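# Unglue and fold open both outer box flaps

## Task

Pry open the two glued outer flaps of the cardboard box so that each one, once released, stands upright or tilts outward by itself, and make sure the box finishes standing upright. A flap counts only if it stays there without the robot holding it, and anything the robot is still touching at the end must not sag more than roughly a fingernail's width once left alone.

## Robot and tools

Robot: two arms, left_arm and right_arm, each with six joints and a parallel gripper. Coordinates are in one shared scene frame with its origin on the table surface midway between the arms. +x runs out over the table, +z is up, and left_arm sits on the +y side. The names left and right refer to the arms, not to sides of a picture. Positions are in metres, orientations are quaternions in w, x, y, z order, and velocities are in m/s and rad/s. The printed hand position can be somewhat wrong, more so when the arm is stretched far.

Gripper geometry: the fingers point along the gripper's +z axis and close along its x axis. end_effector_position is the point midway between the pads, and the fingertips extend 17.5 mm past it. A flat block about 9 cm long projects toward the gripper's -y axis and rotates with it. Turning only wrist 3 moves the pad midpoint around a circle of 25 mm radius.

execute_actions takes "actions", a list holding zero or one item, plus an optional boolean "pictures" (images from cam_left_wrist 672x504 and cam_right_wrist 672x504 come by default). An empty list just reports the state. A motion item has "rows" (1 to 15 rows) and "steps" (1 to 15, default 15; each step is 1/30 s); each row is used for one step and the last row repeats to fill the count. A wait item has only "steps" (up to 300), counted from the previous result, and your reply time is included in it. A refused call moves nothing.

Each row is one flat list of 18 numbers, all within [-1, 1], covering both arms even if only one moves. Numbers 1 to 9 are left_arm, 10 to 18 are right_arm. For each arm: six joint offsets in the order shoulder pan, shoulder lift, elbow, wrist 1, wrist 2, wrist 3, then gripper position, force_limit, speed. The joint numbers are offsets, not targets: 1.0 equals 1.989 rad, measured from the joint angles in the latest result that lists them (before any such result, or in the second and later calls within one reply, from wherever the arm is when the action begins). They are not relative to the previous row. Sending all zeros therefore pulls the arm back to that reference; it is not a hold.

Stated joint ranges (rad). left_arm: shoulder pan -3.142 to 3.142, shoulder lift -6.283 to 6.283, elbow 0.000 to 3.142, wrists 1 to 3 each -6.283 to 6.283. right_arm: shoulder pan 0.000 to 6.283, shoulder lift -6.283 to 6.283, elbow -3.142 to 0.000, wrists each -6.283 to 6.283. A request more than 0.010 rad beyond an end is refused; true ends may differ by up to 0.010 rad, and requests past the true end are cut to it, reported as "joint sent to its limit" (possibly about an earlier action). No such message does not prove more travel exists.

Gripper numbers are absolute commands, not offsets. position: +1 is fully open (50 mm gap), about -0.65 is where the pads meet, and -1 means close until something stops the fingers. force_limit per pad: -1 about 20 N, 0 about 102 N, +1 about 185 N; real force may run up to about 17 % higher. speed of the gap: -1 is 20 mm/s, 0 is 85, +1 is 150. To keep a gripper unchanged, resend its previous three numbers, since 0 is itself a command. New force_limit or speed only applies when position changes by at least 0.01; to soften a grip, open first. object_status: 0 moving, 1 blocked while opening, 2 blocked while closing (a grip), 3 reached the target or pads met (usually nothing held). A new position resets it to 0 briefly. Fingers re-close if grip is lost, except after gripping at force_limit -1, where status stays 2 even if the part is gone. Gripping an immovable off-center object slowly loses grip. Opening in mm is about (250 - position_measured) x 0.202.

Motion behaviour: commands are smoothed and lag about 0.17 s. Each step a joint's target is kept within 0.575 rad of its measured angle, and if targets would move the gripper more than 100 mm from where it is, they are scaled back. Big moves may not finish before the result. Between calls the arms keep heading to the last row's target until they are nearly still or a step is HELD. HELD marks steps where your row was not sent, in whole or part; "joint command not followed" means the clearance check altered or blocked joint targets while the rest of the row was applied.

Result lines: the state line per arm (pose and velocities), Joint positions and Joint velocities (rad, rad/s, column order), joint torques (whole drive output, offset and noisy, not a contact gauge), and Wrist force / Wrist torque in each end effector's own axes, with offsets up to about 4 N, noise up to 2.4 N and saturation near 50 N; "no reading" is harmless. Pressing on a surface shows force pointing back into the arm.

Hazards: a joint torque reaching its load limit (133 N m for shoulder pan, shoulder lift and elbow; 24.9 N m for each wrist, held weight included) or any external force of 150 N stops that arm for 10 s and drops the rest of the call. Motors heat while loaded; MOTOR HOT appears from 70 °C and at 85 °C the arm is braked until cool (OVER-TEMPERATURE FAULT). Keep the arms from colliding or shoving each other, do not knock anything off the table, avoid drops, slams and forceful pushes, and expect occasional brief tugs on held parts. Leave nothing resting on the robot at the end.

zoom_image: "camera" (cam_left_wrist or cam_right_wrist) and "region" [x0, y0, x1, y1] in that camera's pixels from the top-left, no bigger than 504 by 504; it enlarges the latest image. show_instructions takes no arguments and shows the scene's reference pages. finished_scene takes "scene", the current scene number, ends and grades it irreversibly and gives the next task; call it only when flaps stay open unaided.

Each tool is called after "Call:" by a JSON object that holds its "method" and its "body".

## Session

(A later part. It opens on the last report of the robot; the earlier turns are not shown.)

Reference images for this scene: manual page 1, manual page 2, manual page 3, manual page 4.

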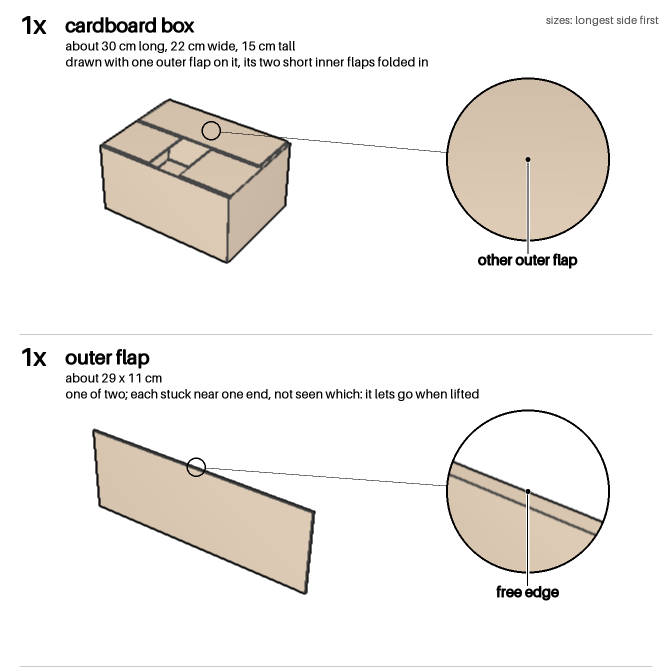

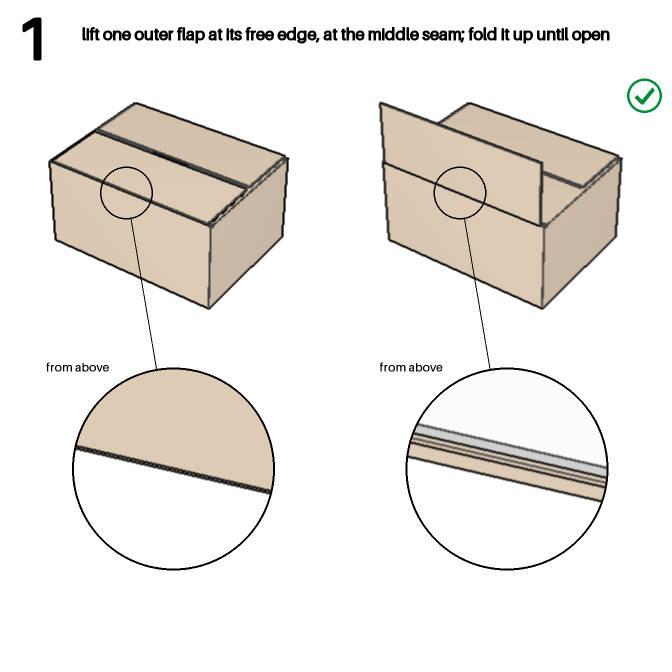

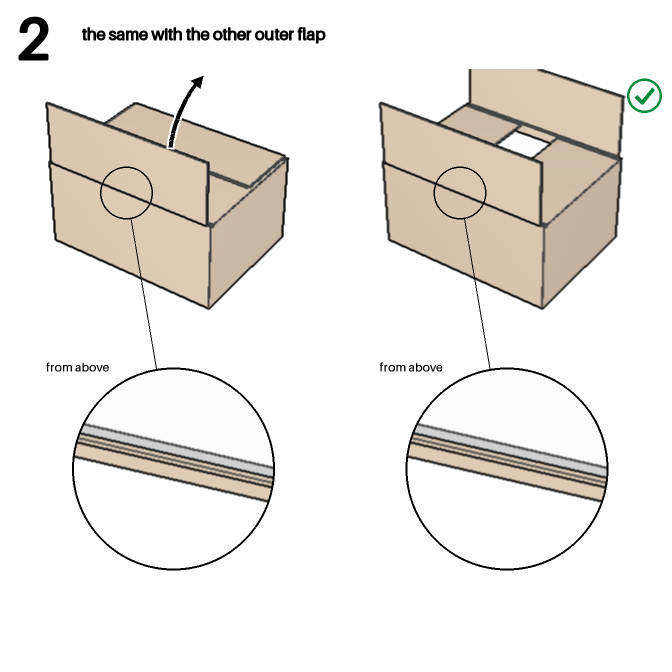

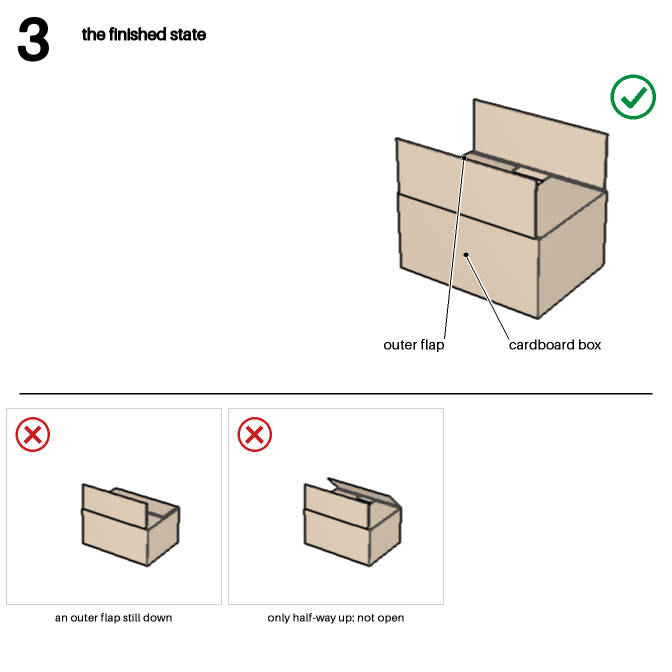

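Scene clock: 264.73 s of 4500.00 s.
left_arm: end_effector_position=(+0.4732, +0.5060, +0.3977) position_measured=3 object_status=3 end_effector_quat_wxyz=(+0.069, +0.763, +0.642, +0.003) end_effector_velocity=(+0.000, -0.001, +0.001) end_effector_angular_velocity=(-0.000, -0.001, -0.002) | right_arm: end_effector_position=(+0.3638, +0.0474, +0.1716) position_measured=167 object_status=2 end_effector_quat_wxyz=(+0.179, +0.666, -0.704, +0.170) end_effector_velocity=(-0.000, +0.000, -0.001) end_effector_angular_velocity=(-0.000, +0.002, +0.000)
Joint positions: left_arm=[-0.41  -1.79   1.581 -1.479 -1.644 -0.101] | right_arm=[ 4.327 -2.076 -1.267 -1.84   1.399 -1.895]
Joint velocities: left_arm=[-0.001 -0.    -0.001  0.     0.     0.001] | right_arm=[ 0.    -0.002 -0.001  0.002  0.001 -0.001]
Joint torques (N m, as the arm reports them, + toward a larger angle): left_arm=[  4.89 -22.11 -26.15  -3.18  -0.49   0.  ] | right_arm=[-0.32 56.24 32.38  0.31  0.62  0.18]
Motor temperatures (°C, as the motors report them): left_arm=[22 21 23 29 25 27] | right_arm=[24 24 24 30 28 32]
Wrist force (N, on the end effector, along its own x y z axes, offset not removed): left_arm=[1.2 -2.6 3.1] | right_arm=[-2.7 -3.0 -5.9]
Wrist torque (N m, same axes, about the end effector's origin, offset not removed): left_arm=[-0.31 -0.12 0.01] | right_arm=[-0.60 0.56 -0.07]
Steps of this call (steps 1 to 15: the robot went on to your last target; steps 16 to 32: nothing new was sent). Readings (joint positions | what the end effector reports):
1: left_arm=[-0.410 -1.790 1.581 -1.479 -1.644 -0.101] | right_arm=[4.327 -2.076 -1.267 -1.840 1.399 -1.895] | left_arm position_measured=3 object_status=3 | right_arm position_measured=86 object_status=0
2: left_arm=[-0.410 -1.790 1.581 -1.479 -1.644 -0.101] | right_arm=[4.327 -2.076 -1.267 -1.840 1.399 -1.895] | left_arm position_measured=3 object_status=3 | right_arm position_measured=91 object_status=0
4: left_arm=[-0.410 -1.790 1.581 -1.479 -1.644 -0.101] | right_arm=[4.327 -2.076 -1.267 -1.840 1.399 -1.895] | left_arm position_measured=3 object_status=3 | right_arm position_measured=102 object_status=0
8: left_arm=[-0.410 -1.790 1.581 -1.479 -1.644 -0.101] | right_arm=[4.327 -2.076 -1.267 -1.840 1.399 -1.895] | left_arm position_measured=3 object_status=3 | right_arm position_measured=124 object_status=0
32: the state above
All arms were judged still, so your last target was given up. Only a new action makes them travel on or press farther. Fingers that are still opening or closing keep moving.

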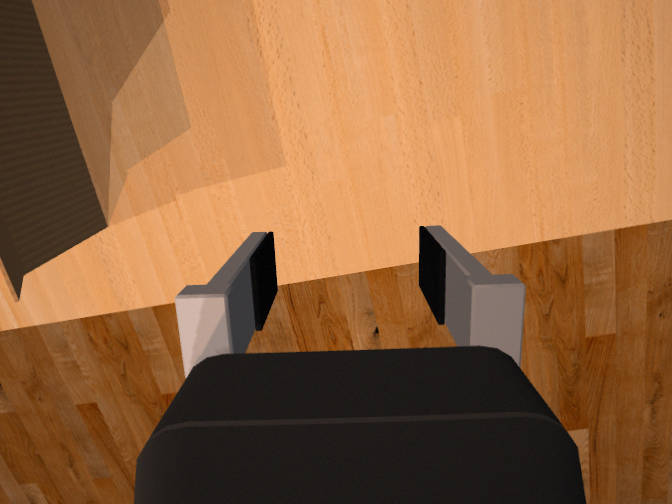

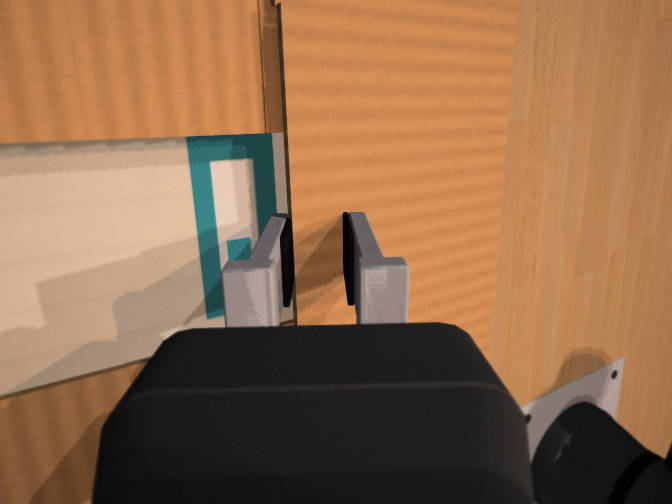

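Call:
{"method": "execute_actions", "body": {"actions": [{"rows":[[0,0,0,0,0,0,1,0,0,-0.0009,0.0047,0.0059,-0.0106,0,0,-1,-0.6,-0.8],[0,0,0,0,0,0,1,0,0,-0.0009,0.0047,0.0059,-0.0106,0,0,-1,-0.6,-0.8],[0,0,0,0,0,0,1,0,0,-0.0009,0.0047,0.0059,-0.0106,0,0,-1,-0.6,-0.8],[0,0,0,0,0,0,1,0,0,-0.0009,0.0047,0.0059,-0.0106,0,0,-1,-0.6,-0.8],[0,0,0,0,0,0,1,0,0,-0.0018,0.0094,0.0117,-0.0211,0,0,-1,-0.6,-0.8],[0,0,0,0,0,0,1,0,0,-0.0018,0.0094,0.0117,-0.0211,0,0,-1,-0.6,-0.8],[0,0,0,0,0,0,1,0,0,-0.0018,0.0094,0.0117,-0.0211,0,0,-1,-0.6,-0.8],[0,0,0,0,0,0,1,0,0,-0.0018,0.0094,0.0117,-0.0211,0,0,-1,-0.6,-0.8],[0,0,0,0,0,0,1,0,0,-0.0027,0.0141,0.0176,-0.0317,0,0,-1,-0.6,-0.8]],"steps":15}], "pictures": false}}

Call:
{"method": "execute_actions", "body": {"actions": [{"steps":20}], "pictures": false}}

Call:
{"method": "execute_actions", "body": {"actions": [{"rows":[[0,0,0,0,0,0,1,0,0,-0.0033,0.0099,-0.0016,-0.0083,0,0,-0.35,-0.6,-0.8],[0,0,0,0,0,0,1,0,0,-0.0033,0.0099,-0.0016,-0.0083,0,0,-0.35,-0.6,-0.8],[0,0,0,0,0,0,1,0,0,-0.0033,0.0099,-0.0016,-0.0083,0,0,-0.35,-0.6,-0.8],[0,0,0,0,0,0,1,0,0,-0.0065,0.0199,-0.0033,-0.0166,0,0,-0.35,-0.6,-0.8],[0,0,0,0,0,0,1,0,0,-0.0065,0.0199,-0.0033,-0.0166,0,0,-0.35,-0.6,-0.8],[0,0,0,0,0,0,1,0,0,-0.0065,0.0199,-0.0033,-0.0166,0,0,-0.35,-0.6,-0.8],[0,0,0,0,0,0,1,0,0,-0.0098,0.0298,-0.0049,-0.0249,0,0,-0.35,-0.6,-0.8],[0,0,0,0,0,0,1,0,0,-0.0098,0.0298,-0.0049,-0.0249,0,0,-0.35,-0.6,-0.8],[0,0,0,0,0,0,1,0,0,-0.0098,0.0298,-0.0049,-0.0249,0,0,-0.35,-0.6,-0.8],[0,0,0,0,0,0,1,0,0,-0.013,0.0397,-0.0065,-0.0332,0,0,-0.35,-0.6,-0.8]],"steps":15}], "pictures": false}}

Call:
{"method": "execute_actions", "body": {"actions": [{"steps":20}]}}

Call:
{"method": "execute_actions", "body": {"actions": [{"rows":[[0,0,0,0,0,0,1,0,0,-0.0082,0.0132,-0.0156,0.0024,0,0,1,-0.6,-0.6],[0,0,0,0,0,0,1,0,0,-0.0082,0.0132,-0.0156,0.0024,0,0,1,-0.6,-0.6],[0,0,0,0,0,0,1,0,0,-0.0082,0.0132,-0.0156,0.0024,0,0,1,-0.6,-0.6],[0,0,0,0,0,0,1,0,0,-0.0163,0.0264,-0.0312,0.0048,0,0,1,-0.6,-0.6],[0,0,0,0,0,0,1,0,0,-0.0163,0.0264,-0.0312,0.0048,0,0,1,-0.6,-0.6],[0,0,0,0,0,0,1,0,0,-0.0163,0.0264,-0.0312,0.0048,0,0,1,-0.6,-0.6],[0,0,0,0,0,0,1,0,0,-0.0245,0.0395,-0.0467,0.0072,0,0,1,-0.6,-0.6],[0,0,0,0,0,0,1,0,0,-0.0245,0.0395,-0.0467,0.0072,0,0,1,-0.6,-0.6],[0,0,0,0,0,0,1,0,0,-0.0245,0.0395,-0.0467,0.0072,0,0,1,-0.6,-0.6],[0,0,0,0,0,0,1,0,0,-0.0326,0.0527,-0.0623,0.0096,0,0,1,-0.6,-0.6]],"steps":15}], "pictures": false}}

Call:
{"method": "execute_actions", "body": {"actions": [{"steps":20}], "pictures": false}}

Call:
{"method": "execute_actions", "body": {"actions": [{"rows":[[0,0,0,0,0,0,1,0,0,-0.0082,0.0132,-0.0156,0.0024,0,0,1,-0.6,-0.6],[0,0,0,0,0,0,1,0,0,-0.0082,0.0132,-0.0156,0.0024,0,0,1,-0.6,-0.6],[0,0,0,0,0,0,1,0,0,-0.0082,0.0132,-0.0156,0.0024,0,0,1,-0.6,-0.6],[0,0,0,0,0,0,1,0,0,-0.0163,0.0264,-0.0312,0.0048,0,0,1,-0.6,-0.6],[0,0,0,0,0,0,1,0,0,-0.0163,0.0264,-0.0312,0.0048,0,0,1,-0.6,-0.6],[0,0,0,0,0,0,1,0,0,-0.0163,0.0264,-0.0312,0.0048,0,0,1,-0.6,-0.6],[0,0,0,0,0,0,1,0,0,-0.0245,0.0395,-0.0467,0.0072,0,0,1,-0.6,-0.6],[0,0,0,0,0,0,1,0,0,-0.0245,0.0395,-0.0467,0.0072,0,0,1,-0.6,-0.6],[0,0,0,0,0,0,1,0,0,-0.0245,0.0395,-0.0467,0.0072,0,0,1,-0.6,-0.6],[0,0,0,0,0,0,1,0,0,-0.0326,0.0527,-0.0623,0.0096,0,0,1,-0.6,-0.6]],"steps":15}], "pictures": false}}

Call:
{"method": "execute_actions", "body": {"actions": [{"steps":20}]}}

Call:
{"method": "execute_actions", "body": {"actions": [{"rows":[[0,0,0,0,0,0,1,0,0,0,0.014,0.112,-0.126,0,0,1,-0.6,-0.6]],"steps":15}], "pictures": false}}

Call:
{"method": "execute_actions", "body": {"actions": [{"rows":[[0,0,0,0,0,0,1,0,0,0.04,0.03,0.07,0.13,0.086,-0.05,1,-0.6,-0.6]],"steps":15}], "pictures": false}}

Call:
{"method": "execute_actions", "body": {"actions": [{"steps":20}]}}

Scene clock: 304.43 s of 4500.00 s.
left_arm: end_effector_position=(+0.4732, +0.5060, +0.3977) position_measured=3 object_status=3 end_effector_quat_wxyz=(+0.069, +0.763, +0.642, +0.003) end_effector_velocity=(-0.000, -0.000, -0.001) end_effector_angular_velocity=(+0.000, +0.001, -0.002) | right_arm: end_effector_position=(+0.3636, +0.0406, +0.1976) position_measured=202 object_status=0 end_effector_quat_wxyz=(+0.180, +0.665, -0.705, +0.169) end_effector_velocity=(-0.000, -0.009, +0.031) end_effector_angular_velocity=(+0.001, -0.001, -0.004)
Joint positions: left_arm=[-0.41  -1.79   1.581 -1.479 -1.644 -0.101] | right_arm=[ 4.322 -2.051 -1.236 -1.895  1.399 -1.895]
Joint velocities: left_arm=[-0.001  0.     0.002 -0.    -0.     0.001] | right_arm=[-0.006  0.03   0.036 -0.064 -0.001 -0.001]
Joint torques (N m, as the arm reports them, + toward a larger angle): left_arm=[  5.07 -22.32 -26.08  -3.05  -0.55   0.05] | right_arm=[-14.94  53.38  30.49  -1.37   0.25   0.19]
Motor temperatures (°C, as the motors report them): left_arm=[22 21 23 29 25 27] | right_arm=[24 24 24 30 28 32]
Wrist force (N, on the end effector, along its own x y z axes, offset not removed): left_arm=[-1.3 1.3 1.5] | right_arm=[-1.6 -0.5 -6.8]
Wrist torque (N m, same axes, about the end effector's origin, offset not removed): left_arm=[0.21 0.05 0.14] | right_arm=[-0.20 0.13 -0.18]
Steps of this call (steps 1 to 90: nothing new was sent; then 36.20 s passed at rest; steps 91 to 105: all 15 steps of this action). Readings (joint positions | what the end effector reports):
91: left_arm=[-0.410 -1.790 1.581 -1.479 -1.644 -0.101] | right_arm=[4.327 -2.076 -1.267 -1.840 1.399 -1.895] | left_arm position_measured=3 object_status=3 | right_arm position_measured=167 object_status=2
92: left_arm=[-0.410 -1.790 1.581 -1.479 -1.644 -0.101] | right_arm=[4.327 -2.075 -1.266 -1.842 1.399 -1.895] | left_arm position_measured=3 object_status=3 | right_arm position_measured=167 object_status=2
94: left_arm=[-0.410 -1.790 1.581 -1.479 -1.644 -0.101] | right_arm=[4.326 -2.072 -1.262 -1.848 1.399 -1.895] | left_arm position_measured=3 object_status=3 | right_arm position_measured=167 object_status=2
98: left_arm=[-0.410 -1.790 1.581 -1.479 -1.644 -0.101] | right_arm=[4.325 -2.064 -1.253 -1.865 1.399 -1.895] | left_arm position_measured=3 object_status=3 | right_arm position_measured=184 object_status=0
105: the state above

Scene clock: 305.10 s of 4500.00 s.
left_arm: end_effector_position=(+0.4732, +0.5060, +0.3977) position_measured=3 object_status=3 end_effector_quat_wxyz=(+0.069, +0.763, +0.642, +0.003) end_effector_velocity=(-0.000, -0.000, -0.000) end_effector_angular_velocity=(+0.000, +0.001, -0.001) | right_arm: end_effector_position=(+0.3635, +0.0394, +0.2015) position_measured=205 object_status=2 end_effector_quat_wxyz=(+0.180, +0.664, -0.706, +0.169) end_effector_velocity=(+0.000, -0.000, +0.000) end_effector_angular_velocity=(-0.001, +0.000, -0.000)
Joint positions: left_arm=[-0.41  -1.79   1.581 -1.479 -1.644 -0.101] | right_arm=[ 4.321 -2.048 -1.232 -1.903  1.399 -1.895]
Joint velocities: left_arm=[-0.001  0.     0.001  0.     0.    -0.   ] | right_arm=[-0.     0.    -0.001 -0.001 -0.    -0.   ]
Joint torques (N m, as the arm reports them, + toward a larger angle): left_arm=[  4.43 -22.04 -26.08  -3.11  -0.59   0.02] | right_arm=[-13.92  54.37  30.05  -2.05   0.67   0.25]
Motor temperatures (°C, as the motors report them): left_arm=[22 21 23 29 25 27] | right_arm=[24 24 24 30 28 32]
Wrist force (N, on the end effector, along its own x y z axes, offset not removed): left_arm=[0.9 -1.8 3.5] | right_arm=[-2.1 -0.6 -8.3]
Wrist torque (N m, same axes, about the end effector's origin, offset not removed): left_arm=[-0.08 -0.24 -0.07] | right_arm=[0.12 0.18 -0.09]
Steps of this call (steps 1 to 15: the robot went on to your last target; steps 16 to 20: nothing new was sent). Readings (joint positions | what the end effector reports):
1: left_arm=[-0.410 -1.790 1.581 -1.479 -1.644 -0.101] | right_arm=[4.322 -2.050 -1.235 -1.897 1.399 -1.895] | left_arm position_measured=3 object_status=3 | right_arm position_measured=203 object_status=0
2: left_arm=[-0.410 -1.790 1.581 -1.479 -1.644 -0.101] | right_arm=[4.322 -2.050 -1.235 -1.898 1.399 -1.895] | left_arm position_measured=3 object_status=3 | right_arm position_measured=203 object_status=0
4: left_arm=[-0.410 -1.790 1.581 -1.479 -1.644 -0.101] | right_arm=[4.322 -2.049 -1.233 -1.900 1.399 -1.895] | left_arm position_measured=3 object_status=3 | right_arm position_measured=204 object_status=0
8: left_arm=[-0.410 -1.790 1.581 -1.479 -1.644 -0.101] | right_arm=[4.322 -2.048 -1.232 -1.902 1.399 -1.895] | left_arm position_measured=3 object_status=3 | right_arm position_measured=205 object_status=0
20: the state above
All arms were judged still, so your last target was given up. Only a new action makes them travel on or press farther. Fingers that are still opening or closing keep moving.

Scene clock: 305.60 s of 4500.00 s.
left_arm: end_effector_position=(+0.4732, +0.5060, +0.3977) position_measured=3 object_status=3 end_effector_quat_wxyz=(+0.069, +0.763, +0.642, +0.003) end_effector_velocity=(-0.000, +0.000, -0.000) end_effector_angular_velocity=(+0.000, +0.001, +0.002) | right_arm: end_effector_position=(+0.3627, +0.0092, +0.2354) position_measured=205 object_status=3 end_effector_quat_wxyz=(+0.182, +0.657, -0.713, +0.167) end_effector_velocity=(-0.002, -0.044, +0.047) end_effector_angular_velocity=(+0.001, -0.002, -0.030)
Joint positions: left_arm=[-0.41  -1.79   1.581 -1.479 -1.644 -0.101] | right_arm=[ 4.3   -1.981 -1.243 -1.959  1.399 -1.895]
Joint velocities: left_arm=[ 0.001 -0.     0.001  0.    -0.    -0.001] | right_arm=[-0.031  0.096 -0.016 -0.078 -0.001  0.001]
Joint torques (N m, as the arm reports them, + toward a larger angle): left_arm=[  4.7  -21.74 -26.17  -3.14  -0.52   0.02] | right_arm=[-9.95 52.87 12.83 -1.15  0.43  0.24]
Motor temperatures (°C, as the motors report them): left_arm=[22 21 23 29 25 27] | right_arm=[24 24 24 30 28 32]
Wrist force (N, on the end effector, along its own x y z axes, offset not removed): left_arm=[-0.9 -7.0 3.1] | right_arm=[-1.6 0.1 -3.2]
Wrist torque (N m, same axes, about the end effector's origin, offset not removed): left_arm=[-1.07 0.28 -0.02] | right_arm=[0.16 -0.18 0.04]
Steps of this call (steps 1 to 15: all 15 steps of this action). Readings (joint positions | what the end effector reports):
1: left_arm=[-0.410 -1.790 1.581 -1.479 -1.644 -0.101] | right_arm=[4.321 -2.048 -1.232 -1.903 1.399 -1.895] | left_arm position_measured=3 object_status=3 | right_arm position_measured=205 object_status=0
2: left_arm=[-0.410 -1.790 1.581 -1.479 -1.644 -0.101] | right_arm=[4.321 -2.046 -1.232 -1.905 1.399 -1.895] | left_arm position_measured=3 object_status=3 | right_arm position_measured=204 object_status=0
4: left_arm=[-0.410 -1.790 1.581 -1.479 -1.644 -0.101] | right_arm=[4.319 -2.040 -1.233 -1.910 1.399 -1.895] | left_arm position_measured=3 object_status=3 | right_arm position_measured=204 object_status=0
8: left_arm=[-0.410 -1.790 1.581 -1.479 -1.644 -0.101] | right_arm=[4.312 -2.020 -1.236 -1.927 1.399 -1.895] | left_arm position_measured=3 object_status=3 | right_arm position_measured=205 object_status=0
15: the state above

Scene clock: 306.27 s of 4500.00 s.
left_arm: end_effector_position=(+0.4732, +0.5060, +0.3977) position_measured=3 object_status=3 end_effector_quat_wxyz=(+0.069, +0.763, +0.642, +0.003) end_effector_velocity=(+0.000, +0.000, +0.000) end_effector_angular_velocity=(-0.000, -0.000, +0.001) | right_arm: end_effector_position=(+0.3623, +0.0036, +0.2415) position_measured=205 object_status=3 end_effector_quat_wxyz=(+0.182, +0.655, -0.714, +0.167) end_effector_velocity=(+0.000, +0.000, +0.002) end_effector_angular_velocity=(+0.003, -0.002, -0.001)
Joint positions: left_arm=[-0.41  -1.79   1.581 -1.479 -1.644 -0.101] | right_arm=[ 4.296 -1.969 -1.245 -1.969  1.399 -1.895]
Joint velocities: left_arm=[ 0.001  0.    -0.001  0.    -0.    -0.001] | right_arm=[-0.     0.002  0.001  0.    -0.001  0.001]
Joint torques (N m, as the arm reports them, + toward a larger angle): left_arm=[  5.04 -22.08 -25.53  -3.14  -0.58  -0.04] | right_arm=[-9.67 54.44 13.71 -0.74  0.51  0.32]
Motor temperatures (°C, as the motors report them): left_arm=[22 21 23 29 25 27] | right_arm=[24 24 24 30 28 32]
Wrist force (N, on the end effector, along its own x y z axes, offset not removed): left_arm=[0.2 0.9 -0.1] | right_arm=[-1.7 -1.6 1.0]
Wrist torque (N m, same axes, about the end effector's origin, offset not removed): left_arm=[0.24 0.06 -0.27] | right_arm=[-0.05 0.27 -0.01]
Steps of this call (steps 1 to 20: the robot went on to your last target). Readings (joint positions | what the end effector reports):
1: left_arm=[-0.410 -1.790 1.581 -1.479 -1.644 -0.101] | right_arm=[4.299 -1.978 -1.243 -1.962 1.399 -1.895] | left_arm position_measured=3 object_status=3 | right_arm position_measured=205 object_status=3
2: left_arm=[-0.410 -1.790 1.581 -1.479 -1.644 -0.101] | right_arm=[4.298 -1.976 -1.244 -1.963 1.399 -1.895] | left_arm position_measured=3 object_status=3 | right_arm position_measured=205 object_status=3
4: left_arm=[-0.410 -1.790 1.581 -1.479 -1.644 -0.101] | right_arm=[4.297 -1.973 -1.244 -1.966 1.399 -1.895] | left_arm position_measured=3 object_status=3 | right_arm position_measured=205 object_status=3
8: left_arm=[-0.410 -1.790 1.581 -1.479 -1.644 -0.101] | right_arm=[4.296 -1.970 -1.245 -1.968 1.399 -1.895] | left_arm position_measured=3 object_status=3 | right_arm position_measured=205 object_status=3
20: the state above

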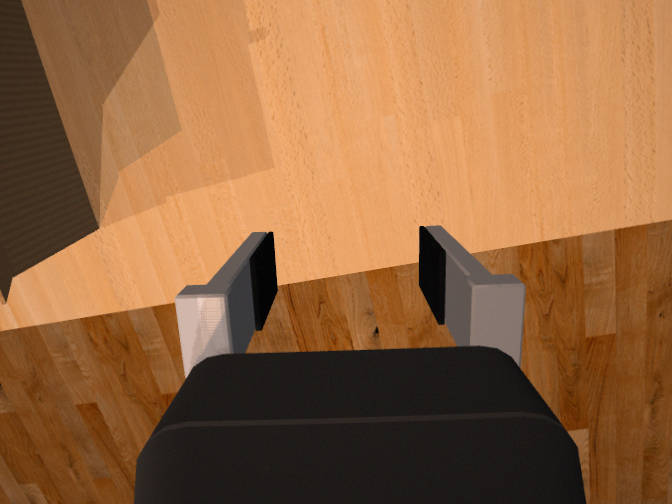

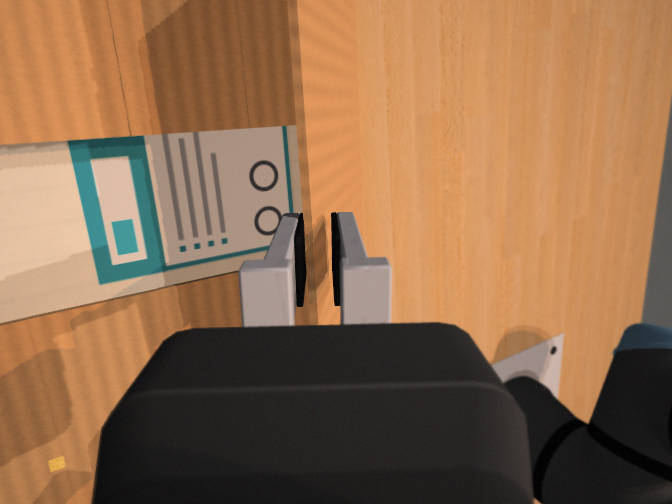

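Scene clock: 306.77 s of 4500.00 s.
left_arm: end_effector_position=(+0.4732, +0.5060, +0.3977) position_measured=3 object_status=3 end_effector_quat_wxyz=(+0.069, +0.763, +0.642, +0.003) end_effector_velocity=(-0.000, -0.000, +0.000) end_effector_angular_velocity=(-0.000, -0.000, +0.000) | right_arm: end_effector_position=(+0.3658, -0.0509, +0.2483) position_measured=98 object_status=0 end_effector_quat_wxyz=(-0.186, -0.635, +0.732, -0.162) end_effector_velocity=(+0.001, -0.079, +0.007) end_effector_angular_velocity=(-0.000, +0.001, -0.078)
Joint positions: left_arm=[-0.41  -1.79   1.581 -1.479 -1.644 -0.101] | right_arm=[ 4.241 -1.88  -1.349 -1.953  1.399 -1.895]
Joint velocities: left_arm=[-0.    -0.    -0.001  0.    -0.    -0.001] | right_arm=[-0.078  0.127 -0.153  0.024  0.001 -0.001]
Joint torques (N m, as the arm reports them, + toward a larger angle): left_arm=[  4.91 -22.41 -26.26  -3.1   -0.48  -0.03] | right_arm=[-10.21  44.81  16.46   3.36   0.45   0.12]
Motor temperatures (°C, as the motors report them): left_arm=[22 21 23 29 25 27] | right_arm=[24 24 24 30 28 32]
Wrist force (N, on the end effector, along its own x y z axes, offset not removed): left_arm=[-0.3 -3.7 5.2] | right_arm=[-1.9 0.1 -2.9]
Wrist torque (N m, same axes, about the end effector's origin, offset not removed): left_arm=[-0.44 -0.10 -0.11] | right_arm=[-0.04 0.12 -0.14]
Steps of this call (steps 1 to 15: all 15 steps of this action). Readings (joint positions | what the end effector reports):
1: left_arm=[-0.410 -1.790 1.581 -1.479 -1.644 -0.101] | right_arm=[4.296 -1.969 -1.245 -1.969 1.399 -1.895] | left_arm position_measured=3 object_status=3 | right_arm position_measured=204 object_status=0
2: left_arm=[-0.410 -1.790 1.581 -1.479 -1.644 -0.101] | right_arm=[4.294 -1.967 -1.247 -1.969 1.399 -1.895] | left_arm position_measured=3 object_status=3 | right_arm position_measured=196 object_status=0
4: left_arm=[-0.410 -1.790 1.581 -1.479 -1.644 -0.101] | right_arm=[4.289 -1.958 -1.257 -1.968 1.399 -1.895] | left_arm position_measured=3 object_status=3 | right_arm position_measured=181 object_status=0
8: left_arm=[-0.410 -1.790 1.581 -1.479 -1.644 -0.101] | right_arm=[4.273 -1.932 -1.288 -1.963 1.399 -1.895] | left_arm position_measured=3 object_status=3 | right_arm position_measured=151 object_status=0
15: the state above

Scene clock: 307.43 s of 4500.00 s.
left_arm: end_effector_position=(+0.4732, +0.5060, +0.3977) position_measured=3 object_status=3 end_effector_quat_wxyz=(+0.069, +0.763, +0.642, +0.003) end_effector_velocity=(-0.000, +0.000, -0.000) end_effector_angular_velocity=(+0.000, -0.000, +0.001) | right_arm: end_effector_position=(+0.3657, -0.0610, +0.2491) position_measured=3 object_status=3 end_effector_quat_wxyz=(-0.187, -0.632, +0.735, -0.161) end_effector_velocity=(+0.000, -0.001, -0.001) end_effector_angular_velocity=(-0.002, +0.001, -0.000)
Joint positions: left_arm=[-0.41  -1.79   1.581 -1.479 -1.644 -0.101] | right_arm=[ 4.231 -1.864 -1.369 -1.95   1.399 -1.895]
Joint velocities: left_arm=[ 0.001 -0.     0.    -0.     0.    -0.   ] | right_arm=[-0.    -0.001 -0.001 -0.    -0.    -0.   ]
Joint torques (N m, as the arm reports them, + toward a larger angle): left_arm=[  5.16 -22.09 -26.73  -3.22  -0.55  -0.03] | right_arm=[-10.42  48.83  13.69   3.55   0.43   0.22]
Motor temperatures (°C, as the motors report them): left_arm=[22 21 23 29 25 27] | right_arm=[24 24 24 30 28 32]
Wrist force (N, on the end effector, along its own x y z axes, offset not removed): left_arm=[-0.6 -1.5 0.6] | right_arm=[-0.9 -0.4 -0.4]
Wrist torque (N m, same axes, about the end effector's origin, offset not removed): left_arm=[-0.15 0.25 0.10] | right_arm=[0.00 0.20 -0.13]
Steps of this call (steps 1 to 20: the robot went on to your last target). Readings (joint positions | what the end effector reports):
1: left_arm=[-0.410 -1.790 1.581 -1.479 -1.644 -0.101] | right_arm=[4.238 -1.877 -1.354 -1.953 1.399 -1.895] | left_arm position_measured=3 object_status=3 | right_arm position_measured=90 object_status=0
2: left_arm=[-0.410 -1.790 1.581 -1.479 -1.644 -0.101] | right_arm=[4.237 -1.874 -1.357 -1.952 1.399 -1.895] | left_arm position_measured=3 object_status=3 | right_arm position_measured=82 object_status=0
4: left_arm=[-0.410 -1.790 1.581 -1.479 -1.644 -0.101] | right_arm=[4.234 -1.870 -1.362 -1.951 1.399 -1.895] | left_arm position_measured=3 object_status=3 | right_arm position_measured=67 object_status=0
8: left_arm=[-0.410 -1.790 1.581 -1.479 -1.644 -0.101] | right_arm=[4.232 -1.866 -1.366 -1.951 1.399 -1.895] | left_arm position_measured=3 object_status=3 | right_arm position_measured=37 object_status=0
20: the state above

Scene clock: 307.93 s of 4500.00 s.
left_arm: end_effector_position=(+0.4732, +0.5060, +0.3977) position_measured=3 object_status=3 end_effector_quat_wxyz=(+0.069, +0.763, +0.642, +0.003) end_effector_velocity=(+0.000, -0.001, +0.000) end_effector_angular_velocity=(+0.000, -0.000, -0.002) | right_arm: end_effector_position=(+0.3630, -0.1154, +0.2521) position_measured=3 object_status=3 end_effector_quat_wxyz=(-0.191, -0.611, +0.752, -0.156) end_effector_velocity=(-0.008, -0.078, +0.003) end_effector_angular_velocity=(+0.000, -0.001, -0.077)
Joint positions: left_arm=[-0.41  -1.79   1.581 -1.479 -1.644 -0.101] | right_arm=[ 4.176 -1.776 -1.473 -1.934  1.399 -1.895]
Joint velocities: left_arm=[-0.002  0.    -0.001  0.001  0.     0.001] | right_arm=[-0.078  0.129 -0.151  0.022 -0.001 -0.001]
Joint torques (N m, as the arm reports them, + toward a larger angle): left_arm=[  4.31 -21.88 -26.52  -3.08  -0.58   0.06] | right_arm=[-11.02  41.96  15.75   3.01   0.31   0.09]
Motor temperatures (°C, as the motors report them): left_arm=[22 21 23 29 25 27] | right_arm=[24 24 24 30 28 32]
Wrist force (N, on the end effector, along its own x y z axes, offset not removed): left_arm=[-1.5 0.6 -0.4] | right_arm=[-2.1 -1.9 -3.3]
Wrist torque (N m, same axes, about the end effector's origin, offset not removed): left_arm=[0.05 0.18 0.07] | right_arm=[-0.38 0.04 0.01]
Steps of this call (steps 1 to 15: all 15 steps of this action). Readings (joint positions | what the end effector reports):
1: left_arm=[-0.410 -1.790 1.581 -1.479 -1.644 -0.101] | right_arm=[4.231 -1.864 -1.369 -1.950 1.399 -1.895] | left_arm position_measured=3 object_status=3 | right_arm position_measured=3 object_status=3
2: left_arm=[-0.410 -1.790 1.581 -1.479 -1.644 -0.101] | right_arm=[4.230 -1.862 -1.371 -1.950 1.399 -1.895] | left_arm position_measured=3 object_status=3 | right_arm position_measured=3 object_status=3
4: left_arm=[-0.410 -1.790 1.581 -1.479 -1.644 -0.101] | right_arm=[4.224 -1.853 -1.381 -1.948 1.399 -1.895] | left_arm position_measured=3 object_status=3 | right_arm position_measured=3 object_status=3
8: left_arm=[-0.410 -1.790 1.581 -1.479 -1.644 -0.101] | right_arm=[4.208 -1.827 -1.412 -1.944 1.399 -1.895] | left_arm position_measured=3 object_status=3 | right_arm position_measured=3 object_status=3
15: the state above

Scene clock: 308.60 s of 4500.00 s.
left_arm: end_effector_position=(+0.4732, +0.5060, +0.3977) position_measured=3 object_status=3 end_effector_quat_wxyz=(+0.069, +0.763, +0.642, +0.003) end_effector_velocity=(+0.000, -0.000, +0.000) end_effector_angular_velocity=(-0.000, -0.000, -0.001) | right_arm: end_effector_position=(+0.3618, -0.1255, +0.2522) position_measured=3 object_status=3 end_effector_quat_wxyz=(-0.192, -0.608, +0.755, -0.155) end_effector_velocity=(-0.000, -0.000, -0.000) end_effector_angular_velocity=(+0.001, -0.000, -0.001)
Joint positions: left_arm=[-0.41  -1.79   1.581 -1.479 -1.644 -0.101] | right_arm=[ 4.166 -1.759 -1.492 -1.931  1.399 -1.895]
Joint velocities: left_arm=[-0.     0.    -0.    -0.    -0.     0.001] | right_arm=[-0.     0.    -0.001  0.001  0.001  0.001]
Joint torques (N m, as the arm reports them, + toward a larger angle): left_arm=[  4.48 -22.27 -26.72  -3.07  -0.52   0.03] | right_arm=[-12.55  44.72  14.28   2.96   0.48   0.23]
Motor temperatures (°C, as the motors report them): left_arm=[22 21 23 29 25 27] | right_arm=[24 24 24 30 28 32]
Wrist force (N, on the end effector, along its own x y z axes, offset not removed): left_arm=[-0.8 -2.8 2.8] | right_arm=[-2.6 -1.5 -0.6]
Wrist torque (N m, same axes, about the end effector's origin, offset not removed): left_arm=[-0.56 0.12 0.02] | right_arm=[-0.26 0.00 -0.05]
Steps of this call (steps 1 to 20: the robot went on to your last target). Readings (joint positions | what the end effector reports):
1: left_arm=[-0.410 -1.790 1.581 -1.479 -1.644 -0.101] | right_arm=[4.174 -1.772 -1.477 -1.934 1.399 -1.895] | left_arm position_measured=3 object_status=3 | right_arm position_measured=3 object_status=3
2: left_arm=[-0.410 -1.790 1.581 -1.479 -1.644 -0.101] | right_arm=[4.172 -1.769 -1.481 -1.933 1.399 -1.895] | left_arm position_measured=3 object_status=3 | right_arm position_measured=3 object_status=3
4: left_arm=[-0.410 -1.790 1.581 -1.479 -1.644 -0.101] | right_arm=[4.170 -1.765 -1.485 -1.932 1.399 -1.895] | left_arm position_measured=3 object_status=3 | right_arm position_measured=3 object_status=3
8: left_arm=[-0.410 -1.790 1.581 -1.479 -1.644 -0.101] | right_arm=[4.167 -1.761 -1.490 -1.932 1.399 -1.895] | left_arm position_measured=3 object_status=3 | right_arm position_measured=3 object_status=3
20: the state above

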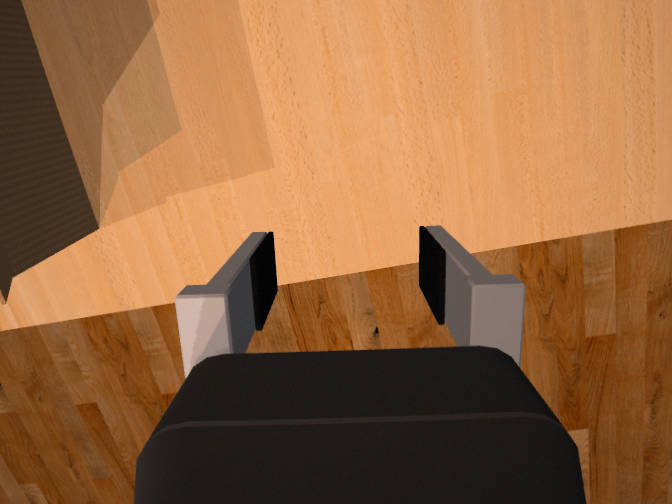

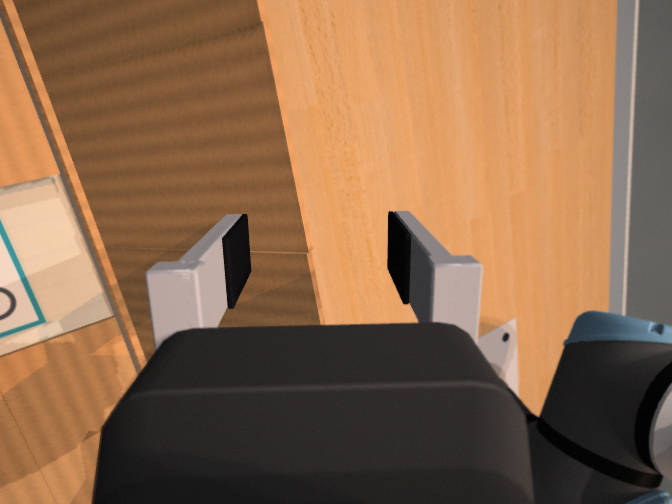

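Scene clock: 309.10 s of 4500.00 s.
left_arm: end_effector_position=(+0.4732, +0.5060, +0.3977) position_measured=3 object_status=3 end_effector_quat_wxyz=(+0.069, +0.763, +0.642, +0.003) end_effector_velocity=(-0.000, +0.000, -0.000) end_effector_angular_velocity=(+0.000, +0.001, +0.000) | right_arm: end_effector_position=(+0.3553, -0.1355, +0.3479) position_measured=3 object_status=3 end_effector_quat_wxyz=(-0.192, -0.608, +0.755, -0.154) end_effector_velocity=(-0.005, -0.007, +0.034) end_effector_angular_velocity=(-0.004, +0.003, -0.001)
Joint positions: left_arm=[-0.41  -1.79   1.581 -1.479 -1.644 -0.101] | right_arm=[ 4.166 -1.733 -1.28  -2.17   1.399 -1.895]
Joint velocities: left_arm=[ 0.001 -0.     0.     0.001 -0.     0.   ] | right_arm=[-0.     0.006  0.079 -0.09   0.     0.001]
Joint torques (N m, as the arm reports them, + toward a larger angle): left_arm=[  4.85 -21.83 -26.32  -3.2   -0.49   0.03] | right_arm=[-4.99 43.37 32.03 -0.53  0.36  0.26]
Motor temperatures (°C, as the motors report them): left_arm=[22 21 23 29 25 27] | right_arm=[24 24 24 30 28 32]
Wrist force (N, on the end effector, along its own x y z axes, offset not removed): left_arm=[-1.9 -4.2 5.1] | right_arm=[0.6 -2.8 -1.3]
Wrist torque (N m, same axes, about the end effector's origin, offset not removed): left_arm=[-0.58 0.46 -0.19] | right_arm=[-0.53 0.01 -0.14]
Steps of this call (steps 1 to 15: all 15 steps of this action). Readings (joint positions | what the end effector reports):
1: left_arm=[-0.410 -1.790 1.581 -1.479 -1.644 -0.101] | right_arm=[4.166 -1.759 -1.492 -1.931 1.399 -1.895] | left_arm position_measured=3 object_status=3 | right_arm position_measured=3 object_status=3
2: left_arm=[-0.410 -1.790 1.581 -1.479 -1.644 -0.101] | right_arm=[4.166 -1.758 -1.489 -1.934 1.399 -1.895] | left_arm position_measured=3 object_status=3 | right_arm position_measured=3 object_status=3
4: left_arm=[-0.410 -1.790 1.581 -1.479 -1.644 -0.101] | right_arm=[4.166 -1.749 -1.444 -1.981 1.399 -1.895] | left_arm position_measured=3 object_status=3 | right_arm position_measured=3 object_status=3
8: left_arm=[-0.410 -1.790 1.581 -1.479 -1.644 -0.101] | right_arm=[4.166 -1.737 -1.332 -2.108 1.399 -1.895] | left_arm position_measured=3 object_status=3 | right_arm position_measured=3 object_status=3
15: the state above

Scene clock: 309.60 s of 4500.00 s.
left_arm: end_effector_position=(+0.4732, +0.5060, +0.3977) position_measured=3 object_status=3 end_effector_quat_wxyz=(+0.069, +0.763, +0.642, +0.003) end_effector_velocity=(+0.000, +0.000, +0.000) end_effector_angular_velocity=(-0.000, -0.001, +0.001) | right_arm: end_effector_position=(+0.3368, -0.0127, +0.4302) position_measured=3 object_status=3 end_effector_quat_wxyz=(+0.019, +0.675, -0.737, +0.012) end_effector_velocity=(-0.014, +0.064, +0.056) end_effector_angular_velocity=(+0.247, -0.035, +0.082)
Joint positions: left_arm=[-0.41  -1.79   1.581 -1.479 -1.644 -0.101] | right_arm=[ 4.241 -1.676 -1.149 -1.93   1.559 -1.988]
Joint velocities: left_arm=[ 0.001 -0.    -0.001  0.     0.    -0.   ] | right_arm=[ 0.038  0.027  0.065  0.142  0.087 -0.048]
Joint torques (N m, as the arm reports them, + toward a larger angle): left_arm=[  5.05 -21.8  -26.81  -3.13  -0.59   0.04] | right_arm=[10.21 39.64 33.97  5.06  1.94 -2.2 ]
Motor temperatures (°C, as the motors report them): left_arm=[22 21 23 29 25 27] | right_arm=[24 24 24 30 28 32]
Wrist force (N, on the end effector, along its own x y z axes, offset not removed): left_arm=[1.7 -1.6 2.8] | right_arm=[0.4 -0.2 -2.3]
Wrist torque (N m, same axes, about the end effector's origin, offset not removed): left_arm=[-0.16 -0.25 0.09] | right_arm=[-0.01 -0.08 -0.15]
Steps of this call (steps 1 to 15: all 15 steps of this action). Readings (joint positions | what the end effector reports):
1: left_arm=[-0.410 -1.790 1.581 -1.479 -1.644 -0.101] | right_arm=[4.166 -1.732 -1.277 -2.173 1.399 -1.895] | left_arm position_measured=3 object_status=3 | right_arm position_measured=3 object_status=3
2: left_arm=[-0.410 -1.790 1.581 -1.479 -1.644 -0.101] | right_arm=[4.169 -1.730 -1.273 -2.172 1.402 -1.898] | left_arm position_measured=3 object_status=3 | right_arm position_measured=3 object_status=3
4: left_arm=[-0.410 -1.790 1.581 -1.479 -1.644 -0.101] | right_arm=[4.186 -1.717 -1.244 -2.132 1.435 -1.919] | left_arm position_measured=3 object_status=3 | right_arm position_measured=3 object_status=3
8: left_arm=[-0.410 -1.790 1.581 -1.479 -1.644 -0.101] | right_arm=[4.216 -1.695 -1.192 -2.022 1.503 -1.957] | left_arm position_measured=3 object_status=3 | right_arm position_measured=3 object_status=3
15: the state above

Scene clock: 310.27 s of 4500.00 s.
left_arm: end_effector_position=(+0.4732, +0.5060, +0.3977) position_measured=3 object_status=3 end_effector_quat_wxyz=(+0.069, +0.763, +0.642, +0.003) end_effector_velocity=(+0.000, +0.000, -0.000) end_effector_angular_velocity=(+0.000, -0.000, -0.000) | right_arm: end_effector_position=(+0.3349, -0.0045, +0.4377) position_measured=3 object_status=3 end_effector_quat_wxyz=(+0.006, +0.679, -0.734, +0.002) end_effector_velocity=(-0.001, -0.000, +0.001) end_effector_angular_velocity=(+0.002, +0.001, +0.000)
Joint positions: left_arm=[-0.41  -1.79   1.581 -1.479 -1.644 -0.101] | right_arm=[ 4.246 -1.673 -1.141 -1.912  1.57  -1.994]
Joint velocities: left_arm=[ 0.    -0.     0.    -0.     0.     0.001] | right_arm=[ 0.     0.001  0.     0.     0.002 -0.   ]
Joint torques (N m, as the arm reports them, + toward a larger angle): left_arm=[  4.89 -22.25 -26.09  -3.11  -0.52  -0.05] | right_arm=[10.64 41.29 35.4   5.29  2.26 -2.19]
Motor temperatures (°C, as the motors report them): left_arm=[22 21 23 29 25 27] | right_arm=[24 24 24 30 28 32]
Wrist force (N, on the end effector, along its own x y z axes, offset not removed): left_arm=[-2.7 -5.1 0.8] | right_arm=[0.8 -0.9 0.4]
Wrist torque (N m, same axes, about the end effector's origin, offset not removed): left_arm=[-0.44 0.52 -0.15] | right_arm=[-0.07 -0.19 -0.08]
Steps of this call (steps 1 to 20: the robot went on to your last target). Readings (joint positions | what the end effector reports):
1: left_arm=[-0.410 -1.790 1.581 -1.479 -1.644 -0.101] | right_arm=[4.242 -1.676 -1.147 -1.926 1.562 -1.990] | left_arm position_measured=3 object_status=3 | right_arm position_measured=3 object_status=3
2: left_arm=[-0.410 -1.790 1.581 -1.479 -1.644 -0.101] | right_arm=[4.243 -1.675 -1.146 -1.922 1.564 -1.991] | left_arm position_measured=3 object_status=3 | right_arm position_measured=3 object_status=3
4: left_arm=[-0.410 -1.790 1.581 -1.479 -1.644 -0.101] | right_arm=[4.244 -1.674 -1.144 -1.918 1.567 -1.992] | left_arm position_measured=3 object_status=3 | right_arm position_measured=3 object_status=3
8: left_arm=[-0.410 -1.790 1.581 -1.479 -1.644 -0.101] | right_arm=[4.245 -1.673 -1.142 -1.914 1.569 -1.994] | left_arm position_measured=3 object_status=3 | right_arm position_measured=3 object_status=3
20: the state above

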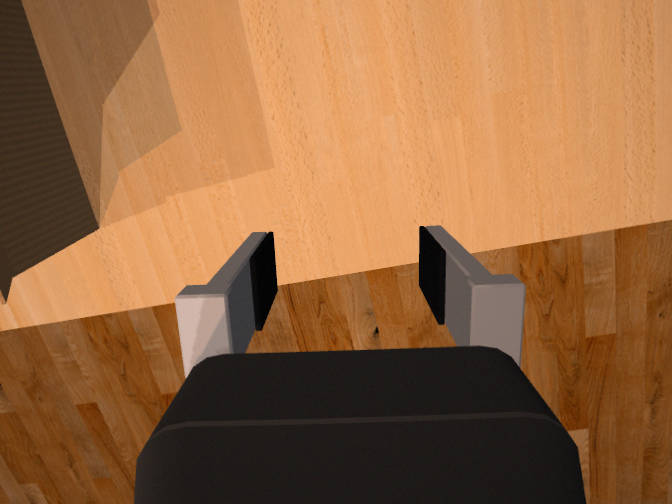

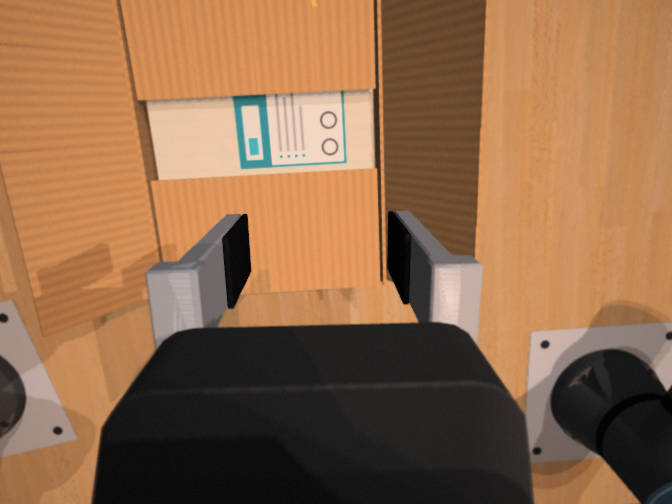

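Call:
{"method": "finished_scene", "body": {"scene": 2}}

The scene is finished: the task was done.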